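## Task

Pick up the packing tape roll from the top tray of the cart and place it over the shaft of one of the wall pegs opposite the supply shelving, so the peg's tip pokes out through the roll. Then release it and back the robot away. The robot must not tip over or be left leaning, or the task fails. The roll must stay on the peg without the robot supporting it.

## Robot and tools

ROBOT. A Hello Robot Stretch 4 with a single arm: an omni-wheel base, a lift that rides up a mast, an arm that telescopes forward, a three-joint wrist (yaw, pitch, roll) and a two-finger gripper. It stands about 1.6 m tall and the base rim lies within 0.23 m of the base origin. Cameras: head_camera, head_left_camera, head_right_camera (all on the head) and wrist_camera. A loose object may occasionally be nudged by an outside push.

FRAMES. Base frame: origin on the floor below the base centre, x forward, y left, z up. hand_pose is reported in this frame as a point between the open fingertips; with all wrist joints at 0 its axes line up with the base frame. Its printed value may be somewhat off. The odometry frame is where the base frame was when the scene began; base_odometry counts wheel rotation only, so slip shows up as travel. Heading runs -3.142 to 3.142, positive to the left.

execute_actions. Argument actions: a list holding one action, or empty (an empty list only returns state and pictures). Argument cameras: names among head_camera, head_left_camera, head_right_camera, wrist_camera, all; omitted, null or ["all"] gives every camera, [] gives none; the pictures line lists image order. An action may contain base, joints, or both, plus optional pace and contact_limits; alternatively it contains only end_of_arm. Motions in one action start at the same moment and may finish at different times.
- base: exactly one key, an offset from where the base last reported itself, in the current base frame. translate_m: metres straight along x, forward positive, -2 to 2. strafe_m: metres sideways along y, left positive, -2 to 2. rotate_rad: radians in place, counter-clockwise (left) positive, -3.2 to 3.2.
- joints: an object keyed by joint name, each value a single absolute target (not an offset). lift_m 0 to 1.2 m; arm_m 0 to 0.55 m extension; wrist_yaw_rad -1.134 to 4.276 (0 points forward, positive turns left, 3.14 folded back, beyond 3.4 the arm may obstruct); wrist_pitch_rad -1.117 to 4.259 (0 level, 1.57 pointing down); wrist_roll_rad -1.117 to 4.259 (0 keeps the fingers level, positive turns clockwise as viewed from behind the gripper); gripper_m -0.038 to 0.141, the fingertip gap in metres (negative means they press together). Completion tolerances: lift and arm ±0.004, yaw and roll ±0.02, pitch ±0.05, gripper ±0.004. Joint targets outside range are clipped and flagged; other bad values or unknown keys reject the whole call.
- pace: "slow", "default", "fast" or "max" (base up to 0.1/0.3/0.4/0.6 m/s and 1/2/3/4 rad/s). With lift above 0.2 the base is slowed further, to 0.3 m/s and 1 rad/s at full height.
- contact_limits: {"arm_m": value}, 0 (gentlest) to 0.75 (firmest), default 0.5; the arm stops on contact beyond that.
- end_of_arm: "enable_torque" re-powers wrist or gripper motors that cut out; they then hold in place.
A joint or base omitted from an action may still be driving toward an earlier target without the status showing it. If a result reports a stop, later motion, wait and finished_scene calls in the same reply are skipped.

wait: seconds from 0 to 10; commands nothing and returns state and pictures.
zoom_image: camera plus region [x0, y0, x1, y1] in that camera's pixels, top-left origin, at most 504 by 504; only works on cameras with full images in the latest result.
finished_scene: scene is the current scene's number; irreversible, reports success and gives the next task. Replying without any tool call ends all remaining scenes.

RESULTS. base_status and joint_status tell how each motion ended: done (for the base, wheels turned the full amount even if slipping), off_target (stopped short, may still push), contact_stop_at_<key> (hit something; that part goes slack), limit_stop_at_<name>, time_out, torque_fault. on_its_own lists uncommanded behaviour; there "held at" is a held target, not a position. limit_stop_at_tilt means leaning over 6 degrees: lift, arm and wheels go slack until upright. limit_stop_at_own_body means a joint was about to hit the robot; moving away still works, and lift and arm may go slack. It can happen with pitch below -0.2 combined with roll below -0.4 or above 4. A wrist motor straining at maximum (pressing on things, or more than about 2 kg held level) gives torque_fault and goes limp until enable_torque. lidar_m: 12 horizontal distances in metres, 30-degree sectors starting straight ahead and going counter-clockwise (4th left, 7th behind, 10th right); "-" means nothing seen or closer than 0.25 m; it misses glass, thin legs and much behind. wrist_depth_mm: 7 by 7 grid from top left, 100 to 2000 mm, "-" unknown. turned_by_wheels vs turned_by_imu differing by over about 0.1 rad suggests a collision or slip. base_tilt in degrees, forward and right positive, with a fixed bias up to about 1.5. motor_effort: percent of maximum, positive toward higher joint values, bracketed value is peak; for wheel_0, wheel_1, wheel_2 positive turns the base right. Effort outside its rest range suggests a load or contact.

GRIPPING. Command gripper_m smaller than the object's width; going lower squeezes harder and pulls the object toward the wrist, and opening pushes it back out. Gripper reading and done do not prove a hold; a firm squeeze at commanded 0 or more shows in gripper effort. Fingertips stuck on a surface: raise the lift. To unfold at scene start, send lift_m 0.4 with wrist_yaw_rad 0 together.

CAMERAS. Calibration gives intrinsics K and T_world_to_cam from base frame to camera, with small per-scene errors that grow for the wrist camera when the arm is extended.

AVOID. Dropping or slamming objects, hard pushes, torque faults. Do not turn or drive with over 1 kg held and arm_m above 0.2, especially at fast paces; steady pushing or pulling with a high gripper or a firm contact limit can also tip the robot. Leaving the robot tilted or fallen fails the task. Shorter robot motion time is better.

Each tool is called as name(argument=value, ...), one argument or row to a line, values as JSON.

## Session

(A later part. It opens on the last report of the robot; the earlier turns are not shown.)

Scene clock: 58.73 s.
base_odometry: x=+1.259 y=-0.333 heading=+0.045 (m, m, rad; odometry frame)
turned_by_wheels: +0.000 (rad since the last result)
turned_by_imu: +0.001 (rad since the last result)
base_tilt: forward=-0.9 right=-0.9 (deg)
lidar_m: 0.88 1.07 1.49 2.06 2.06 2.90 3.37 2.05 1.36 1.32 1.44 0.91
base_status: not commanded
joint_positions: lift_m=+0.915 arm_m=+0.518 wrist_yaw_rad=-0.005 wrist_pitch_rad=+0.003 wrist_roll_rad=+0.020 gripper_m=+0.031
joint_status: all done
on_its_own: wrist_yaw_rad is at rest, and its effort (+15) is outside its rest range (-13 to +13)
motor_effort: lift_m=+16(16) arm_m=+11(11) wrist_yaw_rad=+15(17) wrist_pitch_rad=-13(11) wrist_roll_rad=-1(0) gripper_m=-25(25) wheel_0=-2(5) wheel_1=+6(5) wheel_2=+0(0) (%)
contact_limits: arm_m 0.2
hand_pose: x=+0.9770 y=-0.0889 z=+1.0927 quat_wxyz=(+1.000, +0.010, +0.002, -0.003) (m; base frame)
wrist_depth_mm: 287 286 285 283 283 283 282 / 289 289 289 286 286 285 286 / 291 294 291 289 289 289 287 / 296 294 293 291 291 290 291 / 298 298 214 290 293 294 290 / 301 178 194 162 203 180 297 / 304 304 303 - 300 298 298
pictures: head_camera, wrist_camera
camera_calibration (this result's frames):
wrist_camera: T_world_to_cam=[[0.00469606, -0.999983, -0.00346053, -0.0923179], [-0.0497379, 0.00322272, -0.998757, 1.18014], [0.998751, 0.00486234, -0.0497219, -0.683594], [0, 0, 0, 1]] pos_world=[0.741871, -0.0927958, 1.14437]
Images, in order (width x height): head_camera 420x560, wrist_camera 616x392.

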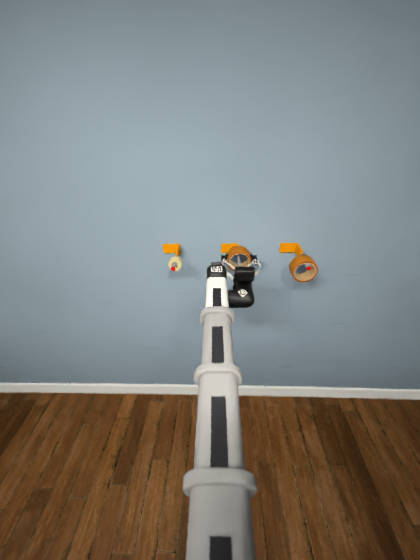

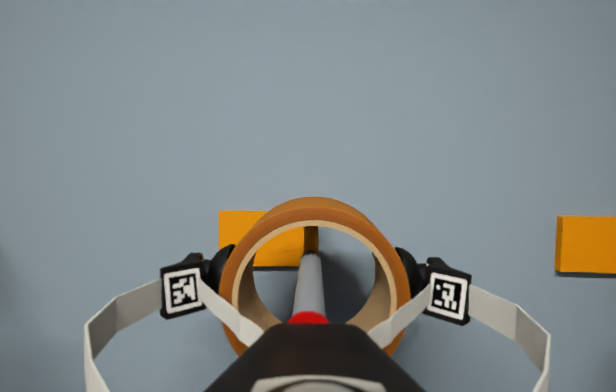

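Ring is against the bracket with the tip through. Back off slightly, lower, release.

execute_actions(
  actions=[
    {"joints":{"arm_m":0.505,"lift_m":0.895},"pace":"slow"},
  ],
  cameras=[],
)

execute_actions(
  actions=[
    {"joints":{"gripper_m":0.14}},
  ],
  cameras=[],
)

execute_actions(
  actions=[
    {"joints":{"arm_m":0.1}},
  ],
  cameras=["wrist_camera","head_camera"],
)

Scene clock: 60.90 s.
base_odometry: x=+1.259 y=-0.333 heading=+0.045 (m, m, rad; odometry frame)
turned_by_wheels: +0.000 (rad since the last result)
turned_by_imu: +0.000 (rad since the last result)
base_tilt: forward=-1.0 right=-0.8 (deg)
lidar_m: 0.88 1.08 1.48 2.06 2.07 2.89 3.36 2.04 1.37 1.31 1.45 0.92
base_status: not commanded
joint_positions: lift_m=+0.896 arm_m=+0.506 wrist_yaw_rad=+0.001 wrist_pitch_rad=-0.011 wrist_roll_rad=+0.020 gripper_m=+0.031
joint_status: all done
on_its_own: wrist_pitch_rad is at rest, and its effort (+30) is outside its rest range (-23 to +23)
motor_effort: lift_m=+11(17) arm_m=-6(9) wrist_yaw_rad=-2(16) wrist_pitch_rad=+30(31) wrist_roll_rad=-1(1) gripper_m=-23(27) wheel_0=-2(2) wheel_1=+5(6) wheel_2=+0(0) (%)
hand_pose: x=+0.9655 y=-0.0871 z=+1.0773 quat_wxyz=(+1.000, +0.010, -0.006, +0.001) (m; base frame)
wrist_depth_mm: 301 301 298 300 297 297 296 / 304 303 301 300 300 297 296 / 306 304 303 303 301 298 297 / 309 307 306 232 301 301 300 / 310 309 215 298 303 303 303 / 312 180 194 129 200 181 303 / 314 314 312 - 307 307 306
pictures: none
No camera images: the call's "cameras" was empty. Leave "cameras" out to get every camera's image.

Scene clock: 63.00 s.
base_odometry: x=+1.259 y=-0.333 heading=+0.045 (m, m, rad; odometry frame)
turned_by_wheels: +0.000 (rad since the last result)
turned_by_imu: +0.000 (rad since the last result)
base_tilt: forward=-0.9 right=-0.8 (deg)
lidar_m: 0.88 1.05 1.48 2.07 2.09 2.89 3.35 2.05 1.36 1.34 1.42 0.92
base_status: not commanded
joint_positions: lift_m=+0.895 arm_m=+0.506 wrist_yaw_rad=+0.000 wrist_pitch_rad=+0.002 wrist_roll_rad=+0.020 gripper_m=+0.140
joint_status: all done
motor_effort: lift_m=+16(15) arm_m=-4(5) wrist_yaw_rad=+1(3) wrist_pitch_rad=-7(30) wrist_roll_rad=+0(0) gripper_m=-1(26) wheel_0=-2(2) wheel_1=+5(5) wheel_2=+0(0) (%)
hand_pose: x=+0.9651 y=-0.0874 z=+1.0731 quat_wxyz=(+1.000, +0.010, +0.001, +0.000) (m; base frame)
wrist_depth_mm: 300 298 296 297 293 293 291 / 303 301 298 298 297 297 296 / 304 303 303 300 300 298 297 / 310 304 304 219 301 301 298 / 309 307 307 183 304 303 304 / 312 312 205 161 189 303 306 / 317 314 314 - 309 310 309
pictures: none
No camera images: the call's "cameras" was empty. Leave "cameras" out to get every camera's image.

Scene clock: 65.30 s.
base_odometry: x=+1.259 y=-0.333 heading=+0.045 (m, m, rad; odometry frame)
turned_by_wheels: +0.000 (rad since the last result)
turned_by_imu: +0.000 (rad since the last result)
base_tilt: forward=-0.8 right=-0.7 (deg)
lidar_m: 0.84 1.07 1.47 2.06 2.06 2.91 3.36 2.04 1.37 1.32 1.44 0.91
base_status: not commanded
joint_positions: lift_m=+0.895 arm_m=+0.101 wrist_yaw_rad=+0.000 wrist_pitch_rad=+0.002 wrist_roll_rad=+0.020 gripper_m=+0.140
joint_status: all done
motor_effort: lift_m=+16(16) arm_m=-5(7) wrist_yaw_rad=+0(0) wrist_pitch_rad=-8(9) wrist_roll_rad=+0(1) gripper_m=-1(3) wheel_0=-1(2) wheel_1=+5(5) wheel_2=+0(0) (%)
hand_pose: x=+0.5602 y=-0.0874 z=+1.0730 quat_wxyz=(+1.000, +0.010, +0.001, +0.000) (m; base frame)
wrist_depth_mm: 699 699 691 691 699 691 683 / 707 699 699 707 691 699 691 / 715 707 715 699 699 699 699 / 723 715 715 707 699 699 707 / 732 715 723 715 715 597 699 / 732 732 732 169 715 723 715 / 750 741 732 - 732 723 723
pictures: head_camera, wrist_camera
camera_calibration (this result's frames):
wrist_camera: T_world_to_cam=[[0.00986775, -0.999945, -0.00345057, -0.0918437], [-0.0488653, 0.00296441, -0.998801, 1.13929], [0.998757, 0.0100245, -0.0488334, -0.268825], [0, 0, 0, 1]] pos_world=[0.325069, -0.0925212, 1.12448]
Images, in order (width x height): head_camera 420x560, wrist_camera 616x392.

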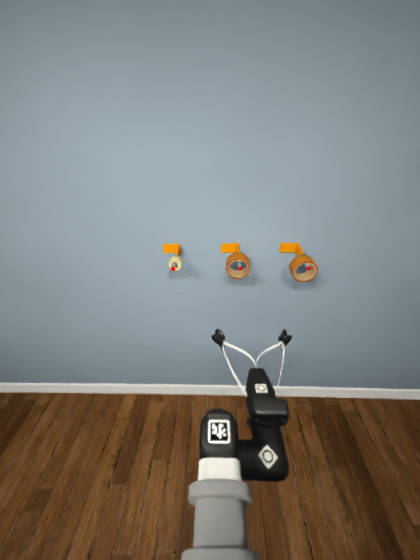

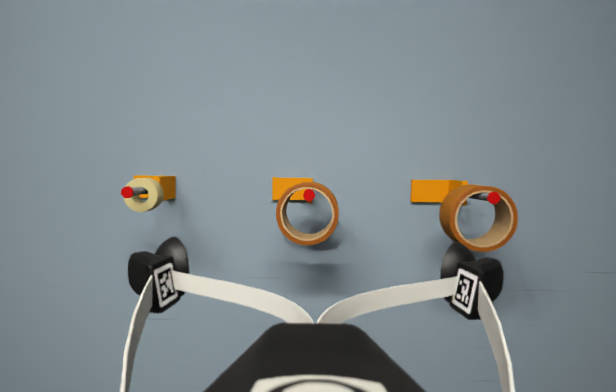

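finished_scene(
  scene=1,
)

The scene is finished: the task was done.


## Next scene

Pick up the duct tape roll from the top tray of the cart and place it over the shaft of one of the wall pegs opposite the supply shelving, so the peg's tip pokes out through the roll. Then release it and back the robot away. The robot must not tip over or be left leaning, or the task fails. The roll must stay on the peg without the robot supporting it.

execute_actions(
  actions=[],
)

Scene clock: 0.00 s.
base_odometry: x=+0.000 y=+0.000 heading=+0.000 (m, m, rad; odometry frame)
turned_by_wheels: +0.000 (rad since the last result)
turned_by_imu: +0.000 (rad since the last result)
base_tilt: forward=-0.8 right=-0.8 (deg)
lidar_m: 2.36 2.52 1.71 1.70 2.01 1.76 1.76 1.94 1.29 1.30 1.69 2.49
base_status: not commanded
joint_positions: lift_m=+0.155 arm_m=-0.002 wrist_yaw_rad=+3.077 wrist_pitch_rad=-0.007 wrist_roll_rad=+0.020 gripper_m=+0.057
joint_status: not commanded
motor_effort: lift_m=+21 arm_m=-1 wrist_yaw_rad=+1 wrist_pitch_rad=-9 wrist_roll_rad=+0 gripper_m=+1 wheel_0=+0 wheel_1=-1 wheel_2=+0 (%)
hand_pose: x=-0.1136 y=+0.1059 z=+0.3355 quat_wxyz=(+0.032, +0.004, +0.010, +0.999) (m; base frame)
wrist_depth_mm: - 141 - - - - - / 105 138 - - - - - / 112 143 248 - - - - / 142 215 - - - - - / 1863 1921 1708 1863 1808 1808 - / 1118 1098 960 1060 200 1182 1182 / 798 759 854 - 809 768 831
pictures: head_camera, head_left_camera, head_right_camera, wrist_camera
camera_calibration (this result's frames):
wrist_camera: T_world_to_cam=[[0.054658, 0.998499, -0.00336966, -0.100961], [0.0388631, -0.00549949, -0.999229, 0.380171], [-0.997749, 0.0544849, -0.0391053, 0.131455], [0, 0, 0, 1]] pos_world=[0.121902, 0.0957375, 0.384678]
Images, in order (width x height): head_camera 420x560, head_left_camera 420x672, head_right_camera 420x672, wrist_camera 616x392.

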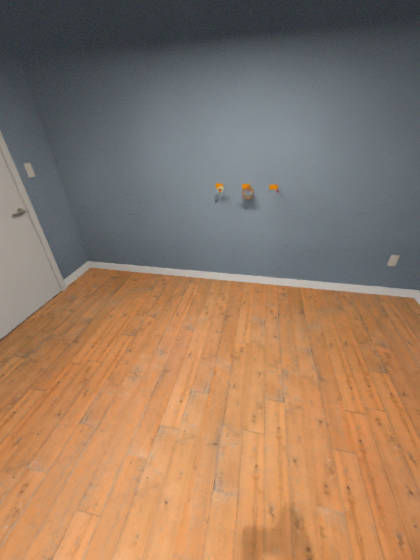

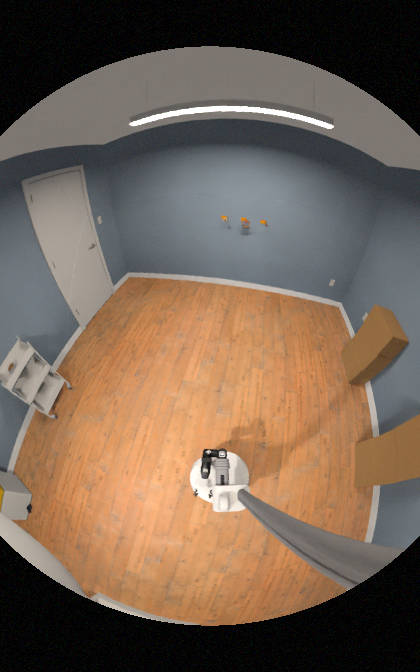

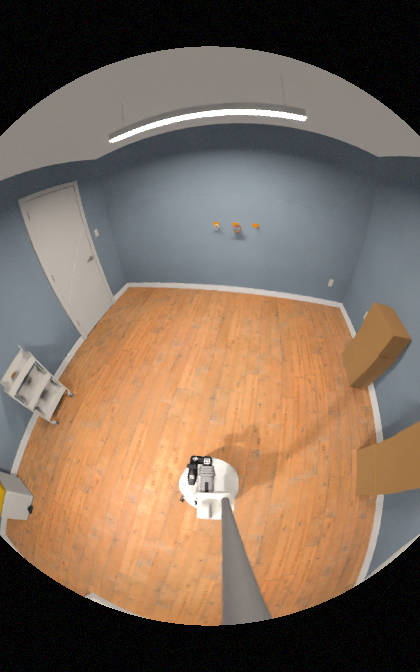

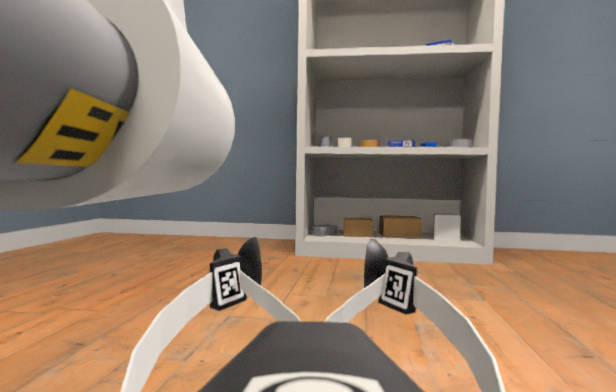

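execute_actions(
  actions=[
    {"base":{"rotate_rad":1.44},"joints":{"lift_m":1.05,"wrist_yaw_rad":0,"wrist_pitch_rad":1.57,"gripper_m":0.14}},
  ],
  cameras=["head_camera"],
)

Scene clock: 2.60 s.
base_odometry: x=+0.000 y=+0.000 heading=+1.439 (m, m, rad; odometry frame)
turned_by_wheels: +1.439 (rad since the last result)
turned_by_imu: +1.472 (rad since the last result)
base_tilt: forward=-0.9 right=-0.8 (deg)
lidar_m: 1.72 2.02 1.78 1.75 2.10 1.63 1.27 1.69 2.54 2.32 2.67 1.79
base_status: done
joint_positions: lift_m=+0.171 arm_m=-0.002 wrist_yaw_rad=+2.702 wrist_pitch_rad=+0.371 wrist_roll_rad=+0.020 gripper_m=+0.140
joint_status: lift_m limit_stop_at_own_body (moved +0.016 of +0.895); wrist_yaw_rad limit_stop_at_own_body (moved -0.375 of -3.077); wrist_pitch_rad limit_stop_at_own_body (moved +0.379 of +1.577); the others done
on_its_own: wrist_yaw_rad is held at +2.702, not at your +0.000, since a limit_stop_at_own_body; wrist_pitch_rad is held at +0.369, not at your +1.570, since a limit_stop_at_own_body; lift_m is slack since a limit_stop_at_own_body (your +1.050 is given up); arm_m is slack since a limit_stop_at_own_body
motor_effort: lift_m=+21(26) arm_m=+0(1) wrist_yaw_rad=+1(6) wrist_pitch_rad=-9(12) wrist_roll_rad=-1(1) gripper_m=+5(2) wheel_0=-5(9) wheel_1=-4(14) wheel_2=-3(12) (%)
hand_pose: x=-0.0375 y=+0.1935 z=+0.2445 quat_wxyz=(+0.216, -0.178, +0.050, +0.959) (m; base frame)
wrist_depth_mm: 1138 1205 1576 1708 1808 - - / 1182 1281 1661 1756 1863 - - / 1205 1308 1308 1308 1336 1336 1308 / 891 891 891 904 904 904 917 / 683 286 676 691 699 691 699 / 240 231 224 232 517 517 564 / 201 201 208 - 469 469 473
pictures: head_camera
Images, in order (width x height): head_camera 420x560.

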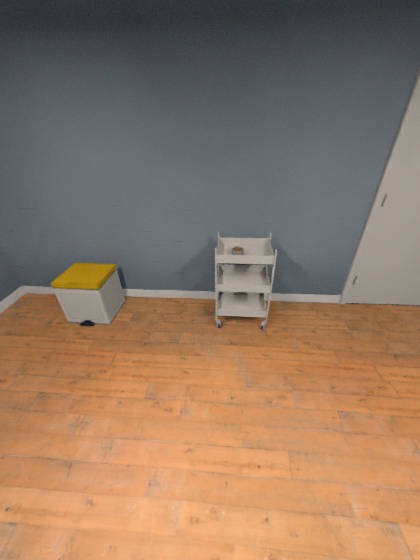

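execute_actions(
  actions=[
    {"joints":{"lift_m":0.5,"wrist_pitch_rad":0,"wrist_yaw_rad":0}},
  ],
  cameras=[],
)

execute_actions(
  actions=[
    {"base":{"translate_m":1.1},"joints":{"lift_m":1.05,"wrist_pitch_rad":1.57}},
  ],
  cameras=["head_camera"],
)

Scene clock: 6.20 s.
base_odometry: x=+0.000 y=+0.000 heading=+1.439 (m, m, rad; odometry frame)
turned_by_wheels: +0.000 (rad since the last result)
turned_by_imu: +0.000 (rad since the last result)
base_tilt: forward=-0.8 right=-0.7 (deg)
lidar_m: 1.71 2.03 1.83 1.74 2.13 1.64 1.30 1.67 2.54 2.32 2.66 1.75
base_status: not commanded
joint_positions: lift_m=+0.500 arm_m=-0.002 wrist_yaw_rad=+0.000 wrist_pitch_rad=+0.002 wrist_roll_rad=+0.020 gripper_m=+0.140
joint_status: all done
on_its_own: arm_m is slack since a limit_stop_at_own_body
motor_effort: lift_m=+25(25) arm_m=+0(0) wrist_yaw_rad=+0(6) wrist_pitch_rad=-9(14) wrist_roll_rad=-1(0) gripper_m=+1(1) wheel_0=-5(5) wheel_1=-5(5) wheel_2=-3(3) (%)
hand_pose: x=+0.4572 y=-0.0873 z=+0.6772 quat_wxyz=(+1.000, +0.010, +0.001, +0.000) (m; base frame)
wrist_depth_mm: 1921 1863 1863 1863 1808 1756 1708 / - 1921 1863 1808 1808 1756 1756 / - 1921 1863 1863 1863 1808 1756 / - - 1983 1921 1808 1808 1756 / 1576 1808 1921 1863 1863 1808 1756 / 1537 1808 1756 167 1499 1808 1756 / 1430 1464 1537 - 1499 1464 1499
pictures: none
No camera images: the call's "cameras" was empty. Leave "cameras" out to get every camera's image.

Scene clock: 11.37 s.
base_odometry: x=+0.144 y=+1.090 heading=+1.440 (m, m, rad; odometry frame)
turned_by_wheels: +0.001 (rad since the last result)
turned_by_imu: -0.005 (rad since the last result)
base_tilt: forward=-0.9 right=-0.7 (deg)
lidar_m: 0.61 1.13 1.15 1.75 1.81 2.81 2.38 2.68 2.56 2.56 1.39 0.63
base_status: done
joint_positions: lift_m=+1.050 arm_m=-0.002 wrist_yaw_rad=+0.000 wrist_pitch_rad=+1.570 wrist_roll_rad=+0.020 gripper_m=+0.140
joint_status: all done
on_its_own: arm_m is slack since a limit_stop_at_own_body
motor_effort: lift_m=+24(25) arm_m=+0(0) wrist_yaw_rad=+0(0) wrist_pitch_rad=-2(10) wrist_roll_rad=-1(1) gripper_m=+2(4) wheel_0=+5(10) wheel_1=+4(11) wheel_2=+0(12) (%)
hand_pose: x=+0.1689 y=-0.0874 z=+0.9394 quat_wxyz=(+0.707, +0.007, +0.707, -0.007) (m; base frame)
wrist_depth_mm: 1138 1138 1138 1138 1118 1118 1098 / 1138 1138 1138 1138 1138 1138 1118 / 1160 1160 1138 1138 1138 1138 1138 / 1182 1160 1138 960 1182 1138 1138 / 1182 1182 960 960 1160 1138 1138 / 1182 1182 991 167 1160 1160 1160 / 1205 1205 1182 - 1160 1182 1160
pictures: head_camera
Images, in order (width x height): head_camera 420x560.

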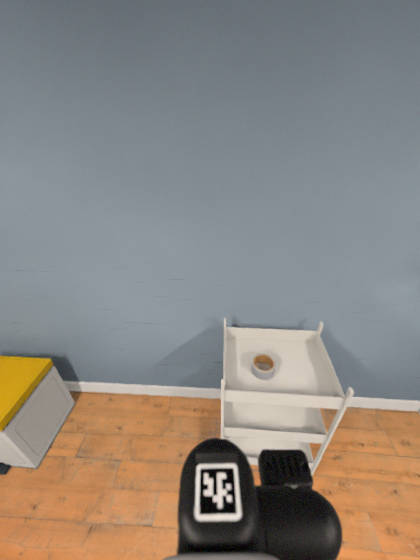

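execute_actions(
  actions=[
    {"base":{"strafe_m":-0.09},"joints":{"arm_m":0.52}},
  ],
  cameras=["wrist_camera"],
)

Scene clock: 14.80 s.
base_odometry: x=+0.233 y=+1.079 heading=+1.440 (m, m, rad; odometry frame)
turned_by_wheels: +0.000 (rad since the last result)
turned_by_imu: +0.000 (rad since the last result)
base_tilt: forward=-0.8 right=-0.7 (deg)
lidar_m: 0.60 1.11 1.26 1.82 1.90 2.78 2.41 2.65 2.42 2.48 1.36 0.61
base_status: done
joint_positions: lift_m=+1.050 arm_m=+0.519 wrist_yaw_rad=+0.000 wrist_pitch_rad=+1.570 wrist_roll_rad=+0.020 gripper_m=+0.140
joint_status: all done
motor_effort: lift_m=+24(25) arm_m=+5(5) wrist_yaw_rad=+0(0) wrist_pitch_rad=-3(2) wrist_roll_rad=+0(1) gripper_m=-4(0) wheel_0=+4(12) wheel_1=-4(15) wheel_2=+0(1) (%)
hand_pose: x=+0.6904 y=-0.0874 z=+0.9394 quat_wxyz=(+0.707, +0.007, +0.707, -0.007) (m; base frame)
wrist_depth_mm: 960 891 492 488 488 484 452 / 1160 1138 492 496 492 492 488 / 1160 1138 500 500 496 496 492 / 1160 1160 504 500 500 496 496 / 1160 1160 492 504 504 500 500 / 1182 1182 1182 167 1182 455 1160 / 1182 1182 1182 - 1160 1182 1160
pictures: wrist_camera
camera_calibration (this result's frames):
wrist_camera: T_world_to_cam=[[-0.00329185, -0.999945, -0.00993, -0.0784017], [-0.998953, 0.00283509, 0.045666, 0.686967], [-0.0456353, 0.0100699, -0.998907, 1.20824], [0, 0, 0, 1]] pos_world=[0.741128, -0.092512, 1.17477]
Images, in order (width x height): wrist_camera 616x392.

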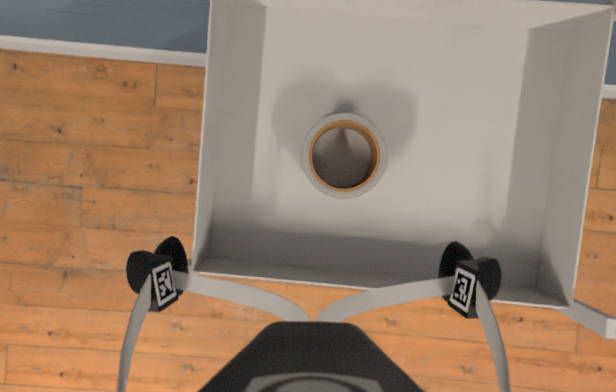

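execute_actions(
  actions=[
    {"base":{"strafe_m":-0.033}},
  ],
  cameras=[],
)

execute_actions(
  actions=[
    {"base":{"translate_m":0.085},"joints":{"lift_m":0.87}},
  ],
  cameras=["wrist_camera"],
)

Scene clock: 16.53 s.
base_odometry: x=+0.266 y=+1.074 heading=+1.439 (m, m, rad; odometry frame)
turned_by_wheels: +0.000 (rad since the last result)
turned_by_imu: +0.000 (rad since the last result)
base_tilt: forward=-0.9 right=-0.7 (deg)
lidar_m: 0.60 1.11 1.28 1.86 1.92 2.79 2.42 2.61 2.46 2.43 1.39 0.62
base_status: done
joint_positions: lift_m=+1.050 arm_m=+0.519 wrist_yaw_rad=+0.000 wrist_pitch_rad=+1.570 wrist_roll_rad=+0.020 gripper_m=+0.140
joint_status: not commanded
motor_effort: lift_m=+25(25) arm_m=+5(4) wrist_yaw_rad=+1(0) wrist_pitch_rad=-3(2) wrist_roll_rad=+0(1) gripper_m=+2(0) wheel_0=+3(12) wheel_1=-4(11) wheel_2=+0(1) (%)
hand_pose: x=+0.6904 y=-0.0874 z=+0.9394 quat_wxyz=(+0.707, +0.007, +0.707, -0.007) (m; base frame)
wrist_depth_mm: 946 878 488 488 488 484 462 / 1138 1138 492 496 496 488 866 / 1160 1138 496 496 496 496 1138 / 1182 1160 504 500 504 500 1118 / 1182 1182 504 508 504 500 1138 / 1205 1182 1182 167 1160 466 1160 / 1205 1205 1182 - 1182 1182 1182
pictures: none
No camera images: the call's "cameras" was empty. Leave "cameras" out to get every camera's image.

Scene clock: 18.37 s.
base_odometry: x=+0.277 y=+1.158 heading=+1.440 (m, m, rad; odometry frame)
turned_by_wheels: +0.001 (rad since the last result)
turned_by_imu: +0.000 (rad since the last result)
base_tilt: forward=-0.8 right=-0.7 (deg)
lidar_m: 0.52 1.00 1.21 1.89 1.95 2.87 2.49 2.72 2.44 2.47 1.25 0.53
base_status: done
joint_positions: lift_m=+0.870 arm_m=+0.519 wrist_yaw_rad=+0.000 wrist_pitch_rad=+1.570 wrist_roll_rad=+0.020 gripper_m=+0.140
joint_status: all done
motor_effort: lift_m=+17(21) arm_m=+4(5) wrist_yaw_rad=+0(0) wrist_pitch_rad=-3(2) wrist_roll_rad=+0(1) gripper_m=+1(1) wheel_0=+5(9) wheel_1=+5(6) wheel_2=-3(12) (%)
hand_pose: x=+0.6904 y=-0.0874 z=+0.7601 quat_wxyz=(+0.707, +0.007, +0.707, -0.007) (m; base frame)
wrist_depth_mm: 676 296 317 307 293 282 291 / 976 314 319 319 317 317 317 / 976 322 322 320 320 319 317 / 991 324 325 324 322 322 320 / 991 296 327 327 325 324 325 / 1008 306 330 167 327 325 327 / 1008 332 334 - 332 332 329
pictures: wrist_camera
camera_calibration (this result's frames):
wrist_camera: T_world_to_cam=[[-0.00329169, -0.999945, -0.00992993, -0.0801828], [-0.998952, 0.00283474, 0.0456857, 0.695188], [-0.0456551, 0.0100699, -0.998907, 1.0291], [0, 0, 0, 1]] pos_world=[0.741179, -0.0925119, 0.995414]
Images, in order (width x height): wrist_camera 616x392.

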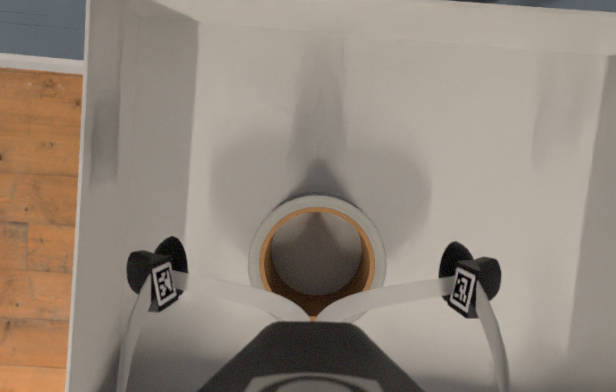

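execute_actions(
  actions=[
    {"joints":{"arm_m":0.513,"lift_m":0.805}},
  ],
  cameras=[],
)

execute_actions(
  actions=[
    {"joints":{"gripper_m":0.03}},
  ],
  cameras=["wrist_camera"],
)

execute_actions(
  actions=[
    {"joints":{"lift_m":0.95}},
  ],
  cameras=[],
)

execute_actions(
  actions=[
    {"joints":{"arm_m":0.0,"wrist_pitch_rad":0}},
  ],
  cameras=[],
)

execute_actions(
  actions=[
    {"base":{"rotate_rad":-1.54},"joints":{"lift_m":0.92}},
  ],
  cameras=["wrist_camera","head_camera"],
)

Scene clock: 20.73 s.
base_odometry: x=+0.277 y=+1.158 heading=+1.440 (m, m, rad; odometry frame)
turned_by_wheels: +0.000 (rad since the last result)
turned_by_imu: +0.000 (rad since the last result)
base_tilt: forward=-1.0 right=-0.7 (deg)
lidar_m: 0.52 1.00 1.24 1.87 1.93 2.86 2.49 2.72 2.47 2.46 1.25 0.54
base_status: not commanded
joint_positions: lift_m=+0.805 arm_m=+0.514 wrist_yaw_rad=+0.000 wrist_pitch_rad=+1.570 wrist_roll_rad=+0.020 gripper_m=+0.140
joint_status: all done
motor_effort: lift_m=+17(17) arm_m=-4(6) wrist_yaw_rad=+0(1) wrist_pitch_rad=-3(3) wrist_roll_rad=-2(0) gripper_m=-2(1) wheel_0=+5(5) wheel_1=+5(5) wheel_2=-3(4) (%)
hand_pose: x=+0.6849 y=-0.0874 z=+0.6951 quat_wxyz=(+0.707, +0.007, +0.707, -0.007) (m; base frame)
wrist_depth_mm: 213 254 254 252 252 251 249 / 216 256 255 254 254 253 252 / 220 259 257 257 256 255 255 / 224 260 260 258 258 257 256 / 229 263 262 262 260 259 259 / 234 265 239 167 215 262 260 / 238 267 266 - 265 265 264
pictures: none
No camera images: the call's "cameras" was empty. Leave "cameras" out to get every camera's image.

Scene clock: 22.83 s.
base_odometry: x=+0.277 y=+1.158 heading=+1.440 (m, m, rad; odometry frame)
turned_by_wheels: +0.000 (rad since the last result)
turned_by_imu: +0.000 (rad since the last result)
base_tilt: forward=-0.9 right=-0.7 (deg)
lidar_m: 0.50 1.02 1.21 1.88 1.92 2.89 2.50 2.69 2.49 2.47 1.26 0.54
base_status: not commanded
joint_positions: lift_m=+0.805 arm_m=+0.514 wrist_yaw_rad=+0.000 wrist_pitch_rad=+1.570 wrist_roll_rad=+0.020 gripper_m=+0.031
joint_status: all done
motor_effort: lift_m=+17(17) arm_m=-4(4) wrist_yaw_rad=+1(1) wrist_pitch_rad=-2(2) wrist_roll_rad=-1(1) gripper_m=-24(27) wheel_0=+5(5) wheel_1=+4(5) wheel_2=-3(3) (%)
hand_pose: x=+0.6849 y=-0.0874 z=+0.6950 quat_wxyz=(+0.707, +0.007, +0.707, -0.007) (m; base frame)
wrist_depth_mm: 213 254 252 252 251 251 250 / 216 255 256 254 254 253 252 / 220 258 256 256 256 255 254 / 224 260 259 199 258 257 257 / 229 263 206 262 208 259 259 / 231 178 194 263 196 179 260 / 229 268 268 - 264 264 264
pictures: wrist_camera
camera_calibration (this result's frames):
wrist_camera: T_world_to_cam=[[-0.00335445, -0.999945, -0.00992949, -0.080804], [-0.998946, 0.00289618, 0.0458128, 0.692565], [-0.0457815, 0.0100727, -0.998901, 0.963967], [0, 0, 0, 1]] pos_world=[0.735696, -0.0925151, 0.930377]
Images, in order (width x height): wrist_camera 616x392.

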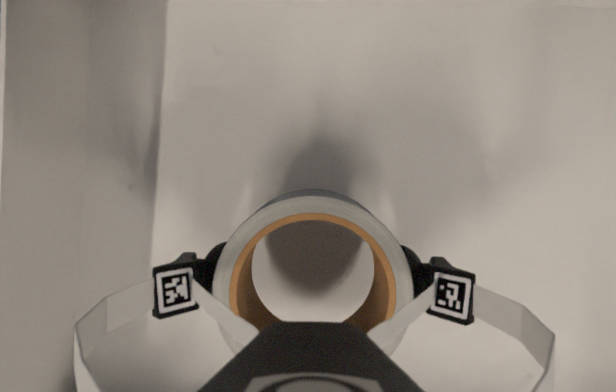

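Scene clock: 24.50 s.
base_odometry: x=+0.277 y=+1.158 heading=+1.440 (m, m, rad; odometry frame)
turned_by_wheels: +0.000 (rad since the last result)
turned_by_imu: +0.000 (rad since the last result)
base_tilt: forward=-0.9 right=-0.8 (deg)
lidar_m: 0.51 1.03 1.20 1.86 1.90 2.87 2.48 2.73 2.51 2.46 1.24 0.53
base_status: not commanded
joint_positions: lift_m=+0.950 arm_m=+0.514 wrist_yaw_rad=+0.000 wrist_pitch_rad=+1.570 wrist_roll_rad=+0.020 gripper_m=+0.031
joint_status: all done
motor_effort: lift_m=+26(27) arm_m=-4(4) wrist_yaw_rad=+0(0) wrist_pitch_rad=-2(2) wrist_roll_rad=+0(1) gripper_m=-24(27) wheel_0=+5(5) wheel_1=+5(5) wheel_2=-3(3) (%)
hand_pose: x=+0.6849 y=-0.0874 z=+0.8393 quat_wxyz=(+0.707, +0.007, +0.707, -0.007) (m; base frame)
wrist_depth_mm: 691 544 394 392 480 488 477 / 1042 891 397 397 394 392 392 / 1060 1042 399 399 397 397 394 / 1060 1060 402 199 402 399 397 / 1078 404 206 407 208 402 402 / 1098 178 194 410 196 179 397 / 1098 392 402 - 410 410 377
pictures: none
No camera images: the call's "cameras" was empty. Leave "cameras" out to get every camera's image.

Scene clock: 27.07 s.
base_odometry: x=+0.277 y=+1.158 heading=+1.440 (m, m, rad; odometry frame)
turned_by_wheels: +0.000 (rad since the last result)
turned_by_imu: +0.000 (rad since the last result)
base_tilt: forward=-0.9 right=-0.8 (deg)
lidar_m: 0.43 1.01 1.21 1.87 1.93 2.89 2.50 2.72 2.52 2.46 1.26 0.52
base_status: not commanded
joint_positions: lift_m=+0.950 arm_m=+0.001 wrist_yaw_rad=+0.000 wrist_pitch_rad=+0.004 wrist_roll_rad=+0.020 gripper_m=+0.031
joint_status: all done
motor_effort: lift_m=+26(26) arm_m=-5(2) wrist_yaw_rad=+2(1) wrist_pitch_rad=-15(19) wrist_roll_rad=-1(1) gripper_m=-28(27) wheel_0=+5(5) wheel_1=+5(5) wheel_2=-3(3) (%)
hand_pose: x=+0.4602 y=-0.0874 z=+1.1266 quat_wxyz=(+1.000, +0.010, +0.002, +0.000) (m; base frame)
wrist_depth_mm: 732 715 707 699 676 668 661 / 741 723 715 699 691 676 668 / 750 732 723 715 699 683 676 / 759 741 723 202 699 691 676 / 759 750 206 715 208 691 691 / 768 178 195 723 196 179 691 / 778 768 759 - 715 707 691
pictures: none
No camera images: the call's "cameras" was empty. Leave "cameras" out to get every camera's image.

Scene clock: 29.23 s.
base_odometry: x=+0.277 y=+1.158 heading=-0.099 (m, m, rad; odometry frame)
turned_by_wheels: -1.539 (rad since the last result)
turned_by_imu: -1.573 (rad since the last result)
base_tilt: forward=-0.9 right=-0.8 (deg)
lidar_m: 2.47 1.24 0.53 0.50 1.04 1.24 1.87 1.92 2.86 2.53 2.71 2.47
base_status: done
joint_positions: lift_m=+0.920 arm_m=+0.001 wrist_yaw_rad=+0.000 wrist_pitch_rad=+0.004 wrist_roll_rad=+0.020 gripper_m=+0.031
joint_status: all done
motor_effort: lift_m=+18(24) arm_m=-4(5) wrist_yaw_rad=+2(0) wrist_pitch_rad=-15(14) wrist_roll_rad=-1(0) gripper_m=-25(27) wheel_0=+4(10) wheel_1=+4(9) wheel_2=+5(9) (%)
hand_pose: x=+0.4602 y=-0.0875 z=+1.0973 quat_wxyz=(+1.000, +0.010, +0.002, +0.000) (m; base frame)
wrist_depth_mm: 1281 1756 - - - - - / 1281 1756 - - - - - / 1281 1756 - - - - - / 1281 1756 - 201 - - - / 1281 1708 206 - 208 - - / 1281 178 194 - 197 179 - / 1281 1808 - - - - -
pictures: head_camera, wrist_camera
camera_calibration (this result's frames):
wrist_camera: T_world_to_cam=[[0.00977738, -0.999946, -0.00348033, -0.0907224], [-0.0507301, 0.00297999, -0.998708, 1.15943], [0.998665, 0.00994131, -0.0506982, -0.165607], [0, 0, 0, 1]] pos_world=[0.225091, -0.0925262, 1.14922]
Images, in order (width x height): head_camera 420x560, wrist_camera 616x392.

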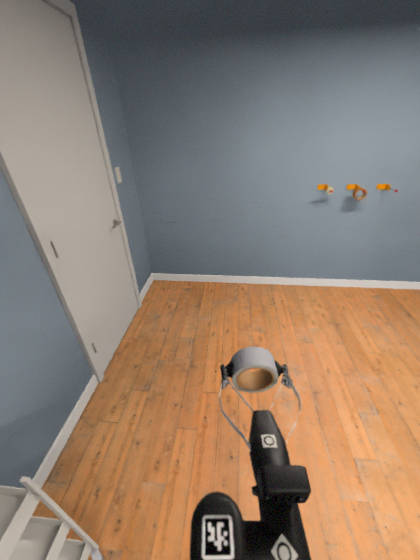

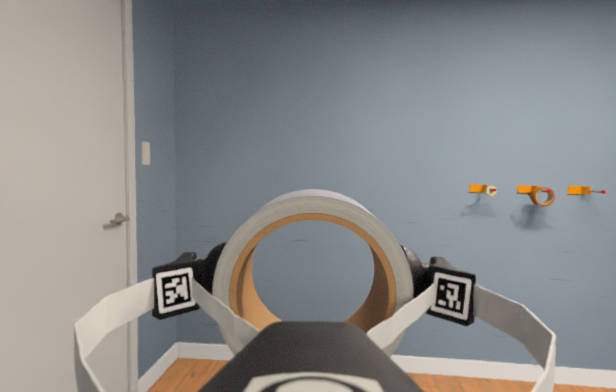

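execute_actions(
  actions=[
    {"base":{"rotate_rad":-0.07}},
  ],
  cameras=[],
)

execute_actions(
  actions=[
    {"base":{"strafe_m":-1.27}},
  ],
  cameras=[],
)

execute_actions(
  actions=[
    {"base":{"translate_m":0.9}},
  ],
  cameras=["wrist_camera","head_camera"],
)

Scene clock: 31.27 s.
base_odometry: x=+0.277 y=+1.158 heading=-0.168 (m, m, rad; odometry frame)
turned_by_wheels: -0.069 (rad since the last result)
turned_by_imu: -0.070 (rad since the last result)
base_tilt: forward=-0.8 right=-0.8 (deg)
lidar_m: 2.46 1.33 0.55 0.50 1.00 1.24 1.91 1.90 2.90 2.51 2.71 2.45
base_status: done
joint_positions: lift_m=+0.920 arm_m=+0.001 wrist_yaw_rad=+0.000 wrist_pitch_rad=+0.004 wrist_roll_rad=+0.020 gripper_m=+0.031
joint_status: not commanded
motor_effort: lift_m=+18(18) arm_m=-4(4) wrist_yaw_rad=+1(1) wrist_pitch_rad=-15(15) wrist_roll_rad=-1(1) gripper_m=-26(25) wheel_0=+3(10) wheel_1=+5(4) wheel_2=+6(8) (%)
hand_pose: x=+0.4602 y=-0.0875 z=+1.0973 quat_wxyz=(+1.000, +0.010, +0.002, +0.000) (m; base frame)
wrist_depth_mm: 1430 - - - - - - / 1430 - - - - - - / 1430 - - - - - - / 1430 - - 201 - - - / 1430 - 206 - 208 - - / 1430 178 194 - 197 179 - / 1397 - - - - - -
pictures: none
No camera images: the call's "cameras" was empty. Leave "cameras" out to get every camera's image.

Scene clock: 36.83 s.
base_odometry: x=+0.065 y=-0.094 heading=-0.168 (m, m, rad; odometry frame)
turned_by_wheels: +0.000 (rad since the last result)
turned_by_imu: +0.001 (rad since the last result)
base_tilt: forward=-1.0 right=-0.8 (deg)
lidar_m: 2.29 2.54 2.32 1.81 2.12 1.91 1.82 2.05 1.60 1.20 1.59 1.78
base_status: done
joint_positions: lift_m=+0.920 arm_m=+0.001 wrist_yaw_rad=+0.000 wrist_pitch_rad=+0.004 wrist_roll_rad=+0.020 gripper_m=+0.031
joint_status: not commanded
motor_effort: lift_m=+19(19) arm_m=-4(4) wrist_yaw_rad=+1(1) wrist_pitch_rad=-14(15) wrist_roll_rad=-1(0) gripper_m=-25(28) wheel_0=+4(13) wheel_1=-4(15) wheel_2=+0(5) (%)
hand_pose: x=+0.4602 y=-0.0875 z=+1.0972 quat_wxyz=(+1.000, +0.010, +0.002, +0.000) (m; base frame)
wrist_depth_mm: - - - - - - - / - - - - - - - / - - - - - - - / - - - 202 - - - / - - 206 - 208 - - / - 178 194 - 196 179 - / - - - - - - -
pictures: none
No camera images: the call's "cameras" was empty. Leave "cameras" out to get every camera's image.

Scene clock: 41.30 s.
base_odometry: x=+0.952 y=-0.244 heading=-0.168 (m, m, rad; odometry frame)
turned_by_wheels: +0.000 (rad since the last result)
turned_by_imu: -0.004 (rad since the last result)
base_tilt: forward=-0.9 right=-0.8 (deg)
lidar_m: 1.39 1.48 2.24 2.18 1.88 2.72 2.85 2.17 1.41 1.27 1.30 1.59
base_status: done
joint_positions: lift_m=+0.920 arm_m=+0.001 wrist_yaw_rad=+0.000 wrist_pitch_rad=+0.004 wrist_roll_rad=+0.020 gripper_m=+0.031
joint_status: not commanded
motor_effort: lift_m=+19(19) arm_m=-4(4) wrist_yaw_rad=+0(0) wrist_pitch_rad=-15(14) wrist_roll_rad=-1(1) gripper_m=-25(26) wheel_0=+3(10) wheel_1=+3(7) wheel_2=-1(12) (%)
hand_pose: x=+0.4602 y=-0.0874 z=+1.0972 quat_wxyz=(+1.000, +0.010, +0.002, +0.000) (m; base frame)
wrist_depth_mm: 1281 1255 1255 1255 1229 1229 1229 / 1281 1281 1255 1255 1255 1229 1229 / 1281 1281 1281 1281 1255 1281 1255 / 1308 1281 1281 202 1281 1255 1255 / 1308 1308 206 1281 208 1281 1281 / 1336 178 194 1281 197 179 1281 / 1336 1336 1336 - 1308 1308 1308
pictures: head_camera, wrist_camera
camera_calibration (this result's frames):
wrist_camera: T_world_to_cam=[[0.00998403, -0.999944, -0.00347985, -0.0907584], [-0.0507139, 0.0029692, -0.998709, 1.15935], [0.998663, 0.0101476, -0.0506815, -0.165606], [0, 0, 0, 1]] pos_world=[0.225086, -0.0925152, 1.14915]
Images, in order (width x height): head_camera 420x560, wrist_camera 616x392.

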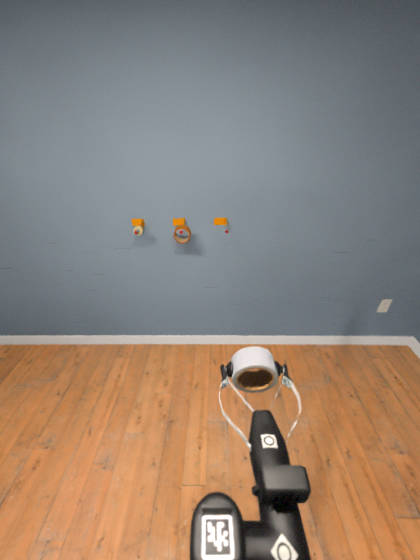

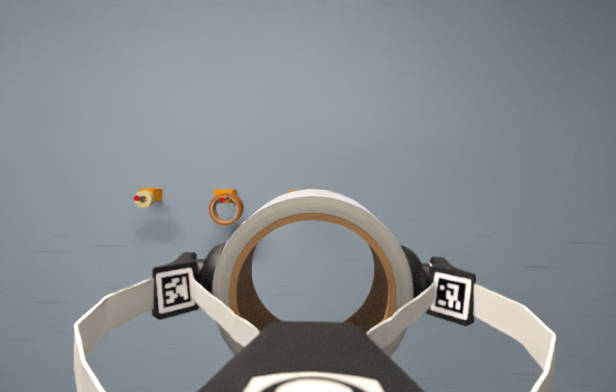

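execute_actions(
  actions=[
    {"base":{"rotate_rad":-0.025},"joints":{"lift_m":0.908}},
  ],
  cameras=[],
)

execute_actions(
  actions=[
    {"base":{"strafe_m":0.033}},
  ],
  cameras=[],
)

execute_actions(
  actions=[
    {"base":{"translate_m":0.45},"joints":{"arm_m":0.25}},
  ],
  cameras=["wrist_camera"],
)

Scene clock: 43.60 s.
base_odometry: x=+0.952 y=-0.244 heading=-0.192 (m, m, rad; odometry frame)
turned_by_wheels: -0.024 (rad since the last result)
turned_by_imu: -0.024 (rad since the last result)
base_tilt: forward=-0.9 right=-0.7 (deg)
lidar_m: 1.38 1.43 2.22 2.18 1.87 2.71 2.84 2.24 1.44 1.24 1.32 1.59
base_status: done
joint_positions: lift_m=+0.908 arm_m=+0.001 wrist_yaw_rad=+0.000 wrist_pitch_rad=+0.004 wrist_roll_rad=+0.020 gripper_m=+0.031
joint_status: all done
motor_effort: lift_m=+18(17) arm_m=-4(4) wrist_yaw_rad=+1(1) wrist_pitch_rad=-15(14) wrist_roll_rad=-1(1) gripper_m=-25(22) wheel_0=+5(7) wheel_1=+4(4) wheel_2=+1(7) (%)
hand_pose: x=+0.4602 y=-0.0875 z=+1.0853 quat_wxyz=(+1.000, +0.010, +0.002, +0.000) (m; base frame)
wrist_depth_mm: 1255 1229 1229 1255 1255 1255 1255 / 1281 1255 1255 1255 1255 1255 1255 / 1281 1281 1281 1281 1281 1255 1281 / 1308 1308 1281 202 1281 1281 1281 / 1281 1308 206 1281 208 1281 1281 / 1281 178 194 1308 196 179 1308 / 1308 1336 1336 - 1336 1308 1308
pictures: none
No camera images: the call's "cameras" was empty. Leave "cameras" out to get every camera's image.

Scene clock: 44.57 s.
base_odometry: x=+0.958 y=-0.211 heading=-0.192 (m, m, rad; odometry frame)
turned_by_wheels: +0.000 (rad since the last result)
turned_by_imu: +0.000 (rad since the last result)
base_tilt: forward=-0.8 right=-0.7 (deg)
lidar_m: 1.36 1.47 2.19 2.16 1.83 2.67 2.83 2.28 1.44 1.29 1.34 1.56
base_status: done
joint_positions: lift_m=+0.908 arm_m=+0.001 wrist_yaw_rad=+0.000 wrist_pitch_rad=+0.004 wrist_roll_rad=+0.020 gripper_m=+0.031
joint_status: not commanded
motor_effort: lift_m=+18(18) arm_m=-4(4) wrist_yaw_rad=+0(0) wrist_pitch_rad=-15(14) wrist_roll_rad=-1(1) gripper_m=-25(32) wheel_0=-3(12) wheel_1=+5(11) wheel_2=+0(1) (%)
hand_pose: x=+0.4602 y=-0.0874 z=+1.0853 quat_wxyz=(+1.000, +0.010, +0.002, +0.000) (m; base frame)
wrist_depth_mm: 1255 1255 1229 1255 1255 1229 1229 / 1255 1255 1255 1255 1229 1255 1255 / 1255 1281 1281 1281 1255 1255 1255 / 1281 1281 1255 202 1255 1281 1255 / 1308 1308 206 1308 208 1281 1281 / 1308 178 194 1308 196 179 1308 / 1308 1308 1308 - 1308 1336 1336
pictures: none
No camera images: the call's "cameras" was empty. Leave "cameras" out to get every camera's image.

Scene clock: 47.53 s.
base_odometry: x=+1.400 y=-0.297 heading=-0.191 (m, m, rad; odometry frame)
turned_by_wheels: +0.001 (rad since the last result)
turned_by_imu: -0.002 (rad since the last result)
base_tilt: forward=-0.9 right=-0.8 (deg)
lidar_m: 0.93 1.00 1.56 2.11 2.06 3.05 3.82 1.83 1.33 1.27 1.55 1.10
base_status: done
joint_positions: lift_m=+0.908 arm_m=+0.249 wrist_yaw_rad=+0.000 wrist_pitch_rad=+0.004 wrist_roll_rad=+0.020 gripper_m=+0.031
joint_status: all done
motor_effort: lift_m=+18(18) arm_m=+4(6) wrist_yaw_rad=+0(2) wrist_pitch_rad=-15(15) wrist_roll_rad=-1(1) gripper_m=-25(28) wheel_0=+5(8) wheel_1=+6(10) wheel_2=-2(11) (%)
hand_pose: x=+0.7087 y=-0.0874 z=+1.0853 quat_wxyz=(+1.000, +0.010, +0.002, +0.000) (m; base frame)
wrist_depth_mm: 580 574 574 574 580 580 574 / 580 585 580 580 580 585 580 / 591 591 585 585 591 591 585 / 597 597 591 202 591 597 591 / 597 603 206 603 208 597 603 / 609 178 195 609 196 179 603 / 615 615 615 - 609 615 609
pictures: wrist_camera
camera_calibration (this result's frames):
wrist_camera: T_world_to_cam=[[0.0100302, -0.999944, -0.00347944, -0.0933006], [-0.0506818, 0.00296677, -0.99871, 1.16003], [0.998664, 0.0101936, -0.0506492, -0.414399], [0, 0, 0, 1]] pos_world=[0.473574, -0.0925127, 1.13722]
Images, in order (width x height): wrist_camera 616x392.

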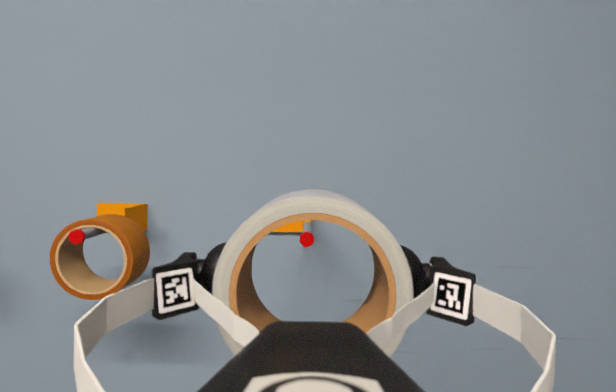

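execute_actions(
  actions=[
    {"base":{"translate_m":0.04},"joints":{"arm_m":0.4,"lift_m":0.892},"pace":"slow"},
  ],
  cameras=["wrist_camera"],
)

execute_actions(
  actions=[
    {"joints":{"arm_m":0.51},"pace":"slow","contact_limits":{"arm_m":0.2}},
  ],
  cameras=["wrist_camera"],
)

Scene clock: 51.17 s.
base_odometry: x=+1.439 y=-0.304 heading=-0.191 (m, m, rad; odometry frame)
turned_by_wheels: +0.000 (rad since the last result)
turned_by_imu: +0.001 (rad since the last result)
base_tilt: forward=-0.7 right=-0.8 (deg)
lidar_m: 0.85 0.99 1.50 2.13 2.08 3.09 3.83 1.85 1.34 1.29 1.47 1.07
base_status: done
joint_positions: lift_m=+0.892 arm_m=+0.399 wrist_yaw_rad=+0.000 wrist_pitch_rad=+0.004 wrist_roll_rad=+0.020 gripper_m=+0.031
joint_status: all done
motor_effort: lift_m=+17(18) arm_m=+5(7) wrist_yaw_rad=+0(1) wrist_pitch_rad=-14(14) wrist_roll_rad=-1(1) gripper_m=-26(29) wheel_0=+5(9) wheel_1=+5(4) wheel_2=-5(9) (%)
hand_pose: x=+0.8586 y=-0.0874 z=+1.0693 quat_wxyz=(+1.000, +0.010, +0.002, +0.000) (m; base frame)
wrist_depth_mm: 394 394 394 394 394 394 394 / 399 399 399 399 397 399 397 / 404 402 404 404 402 399 402 / 404 407 407 202 404 407 407 / 351 410 206 407 208 407 410 / 304 178 194 415 196 179 413 / 418 418 421 - 418 418 418
pictures: wrist_camera
camera_calibration (this result's frames):
wrist_camera: T_world_to_cam=[[0.00996219, -0.999944, -0.00347941, -0.0948213], [-0.0506819, 0.00297019, -0.99871, 1.15168], [0.998665, 0.0101257, -0.0506495, -0.564939], [0, 0, 0, 1]] pos_world=[0.623499, -0.0925163, 1.12125]
Images, in order (width x height): wrist_camera 616x392.

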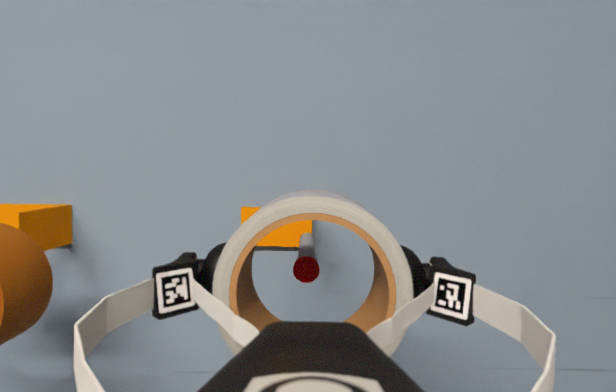

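Scene clock: 53.53 s.
base_odometry: x=+1.439 y=-0.304 heading=-0.191 (m, m, rad; odometry frame)
turned_by_wheels: +0.000 (rad since the last result)
turned_by_imu: +0.000 (rad since the last result)
base_tilt: forward=-0.8 right=-0.8 (deg)
lidar_m: 0.90 1.00 1.48 2.13 2.08 3.04 3.84 1.82 1.32 1.29 1.48 1.07
base_status: not commanded
joint_positions: lift_m=+0.892 arm_m=+0.509 wrist_yaw_rad=+0.000 wrist_pitch_rad=+0.004 wrist_roll_rad=+0.020 gripper_m=+0.031
joint_status: all done
motor_effort: lift_m=+17(17) arm_m=+5(6) wrist_yaw_rad=+0(0) wrist_pitch_rad=-15(16) wrist_roll_rad=-1(0) gripper_m=-26(27) wheel_0=+5(5) wheel_1=+6(6) wheel_2=-5(5) (%)
contact_limits: arm_m 0.2
hand_pose: x=+0.9686 y=-0.0874 z=+1.0693 quat_wxyz=(+1.000, +0.010, +0.002, +0.000) (m; base frame)
wrist_depth_mm: 289 289 289 289 289 289 289 / 291 291 291 291 291 291 291 / 294 294 293 293 294 293 294 / 297 298 297 201 298 297 297 / 300 300 206 296 208 300 300 / 303 178 194 301 196 179 301 / 306 306 306 - 306 307 306
pictures: wrist_camera
camera_calibration (this result's frames):
wrist_camera: T_world_to_cam=[[0.00995659, -0.999944, -0.00347939, -0.0959134], [-0.050682, 0.00297045, -0.99871, 1.15726], [0.998665, 0.0101201, -0.0506496, -0.674792], [0, 0, 0, 1]] pos_world=[0.733499, -0.0925166, 1.12125]
Images, in order (width x height): wrist_camera 616x392.

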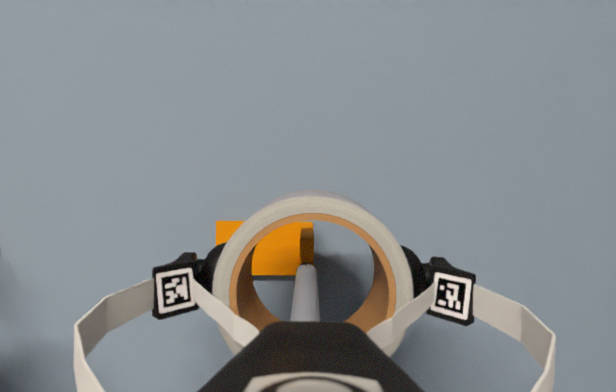

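execute_actions(
  actions=[
    {"joints":{"lift_m":0.872},"pace":"slow"},
  ],
  cameras=[],
)

execute_actions(
  actions=[
    {"joints":{"gripper_m":0.14}},
  ],
  cameras=[],
)

execute_actions(
  actions=[
    {"joints":{"arm_m":0.1}},
  ],
  cameras=["wrist_camera","head_camera"],
)

Scene clock: 55.43 s.
base_odometry: x=+1.439 y=-0.304 heading=-0.191 (m, m, rad; odometry frame)
turned_by_wheels: +0.000 (rad since the last result)
turned_by_imu: +0.000 (rad since the last result)
base_tilt: forward=-0.9 right=-0.8 (deg)
lidar_m: 0.90 0.95 1.46 2.14 2.06 3.07 3.84 1.81 1.33 1.28 1.49 1.06
base_status: not commanded
joint_positions: lift_m=+0.872 arm_m=+0.509 wrist_yaw_rad=+0.000 wrist_pitch_rad=+0.000 wrist_roll_rad=+0.020 gripper_m=+0.031
joint_status: all done
motor_effort: lift_m=+15(17) arm_m=+4(4) wrist_yaw_rad=+0(0) wrist_pitch_rad=-2(15) wrist_roll_rad=-1(1) gripper_m=-29(25) wheel_0=+5(5) wheel_1=+5(6) wheel_2=-5(5) (%)
hand_pose: x=+0.9686 y=-0.0874 z=+1.0508 quat_wxyz=(+1.000, +0.010, +0.000, +0.000) (m; base frame)
wrist_depth_mm: 290 290 290 290 289 289 289 / 293 291 293 291 291 291 291 / 294 296 294 294 296 293 294 / 297 297 297 198 297 297 296 / 300 300 209 298 208 298 298 / 304 178 195 124 196 179 301 / 306 306 304 - 304 304 304
pictures: none
No camera images: the call's "cameras" was empty. Leave "cameras" out to get every camera's image.

Scene clock: 57.53 s.
base_odometry: x=+1.439 y=-0.304 heading=-0.191 (m, m, rad; odometry frame)
turned_by_wheels: +0.000 (rad since the last result)
turned_by_imu: +0.000 (rad since the last result)
base_tilt: forward=-0.9 right=-0.8 (deg)
lidar_m: 0.88 0.98 1.47 2.13 2.06 3.08 3.85 1.84 1.32 1.28 1.49 1.09
base_status: not commanded
joint_positions: lift_m=+0.872 arm_m=+0.509 wrist_yaw_rad=+0.000 wrist_pitch_rad=+0.002 wrist_roll_rad=+0.020 gripper_m=+0.140
joint_status: all done
motor_effort: lift_m=+16(16) arm_m=+4(4) wrist_yaw_rad=+1(0) wrist_pitch_rad=-9(10) wrist_roll_rad=+0(0) gripper_m=+3(25) wheel_0=+5(5) wheel_1=+5(6) wheel_2=-4(5) (%)
hand_pose: x=+0.9686 y=-0.0875 z=+1.0500 quat_wxyz=(+1.000, +0.010, +0.001, +0.000) (m; base frame)
wrist_depth_mm: 289 289 290 289 289 289 290 / 293 291 291 291 293 291 291 / 294 294 294 296 294 294 294 / 298 297 297 297 297 297 296 / 300 300 293 179 300 298 300 / 304 301 198 124 188 301 303 / 306 306 304 - 304 304 306
pictures: none
No camera images: the call's "cameras" was empty. Leave "cameras" out to get every camera's image.

Scene clock: 59.83 s.
base_odometry: x=+1.439 y=-0.304 heading=-0.191 (m, m, rad; odometry frame)
turned_by_wheels: +0.000 (rad since the last result)
turned_by_imu: +0.000 (rad since the last result)
base_tilt: forward=-0.7 right=-0.8 (deg)
lidar_m: 0.89 0.97 1.50 2.14 2.07 3.08 3.84 1.84 1.32 1.28 1.47 1.07
base_status: not commanded
joint_positions: lift_m=+0.872 arm_m=+0.101 wrist_yaw_rad=+0.000 wrist_pitch_rad=+0.002 wrist_roll_rad=+0.020 gripper_m=+0.140
joint_status: all done
motor_effort: lift_m=+17(16) arm_m=-5(3) wrist_yaw_rad=+1(1) wrist_pitch_rad=-8(9) wrist_roll_rad=-1(1) gripper_m=+4(0) wheel_0=+5(5) wheel_1=+5(5) wheel_2=-5(5) (%)
hand_pose: x=+0.5602 y=-0.0874 z=+1.0499 quat_wxyz=(+1.000, +0.010, +0.001, +0.000) (m; base frame)
wrist_depth_mm: 683 683 683 683 683 683 683 / 691 691 691 683 691 683 691 / 699 699 691 691 699 699 699 / 707 699 707 699 707 707 699 / 707 585 707 707 707 707 707 / 723 715 715 167 715 715 715 / 723 723 715 - 715 723 723
pictures: head_camera, wrist_camera
camera_calibration (this result's frames):
wrist_camera: T_world_to_cam=[[0.00986367, -0.999945, -0.00346203, -0.0919094], [-0.0488927, 0.00297578, -0.9988, 1.11627], [0.998755, 0.0100211, -0.0488607, -0.269851], [0, 0, 0, 1]] pos_world=[0.324999, -0.0925219, 1.10143]
Images, in order (width x height): head_camera 420x560, wrist_camera 616x392.

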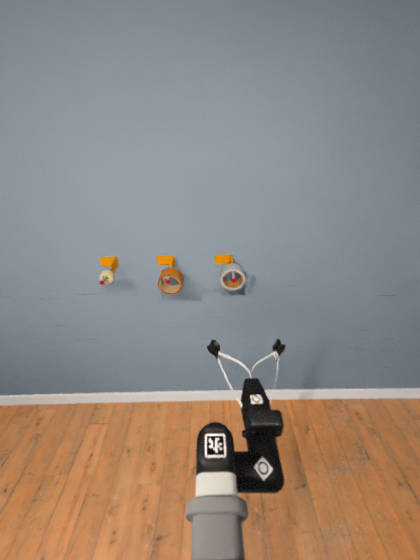

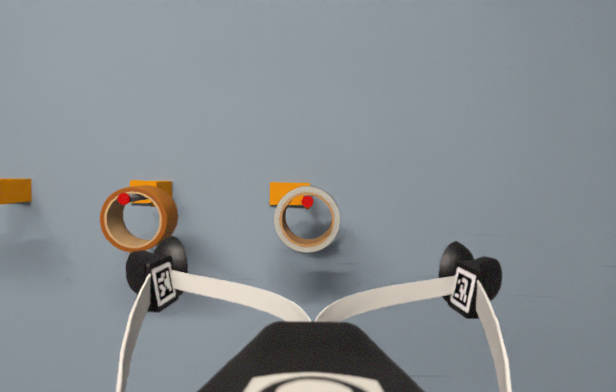

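finished_scene(
  scene=2,
)

The scene is finished: the task was done.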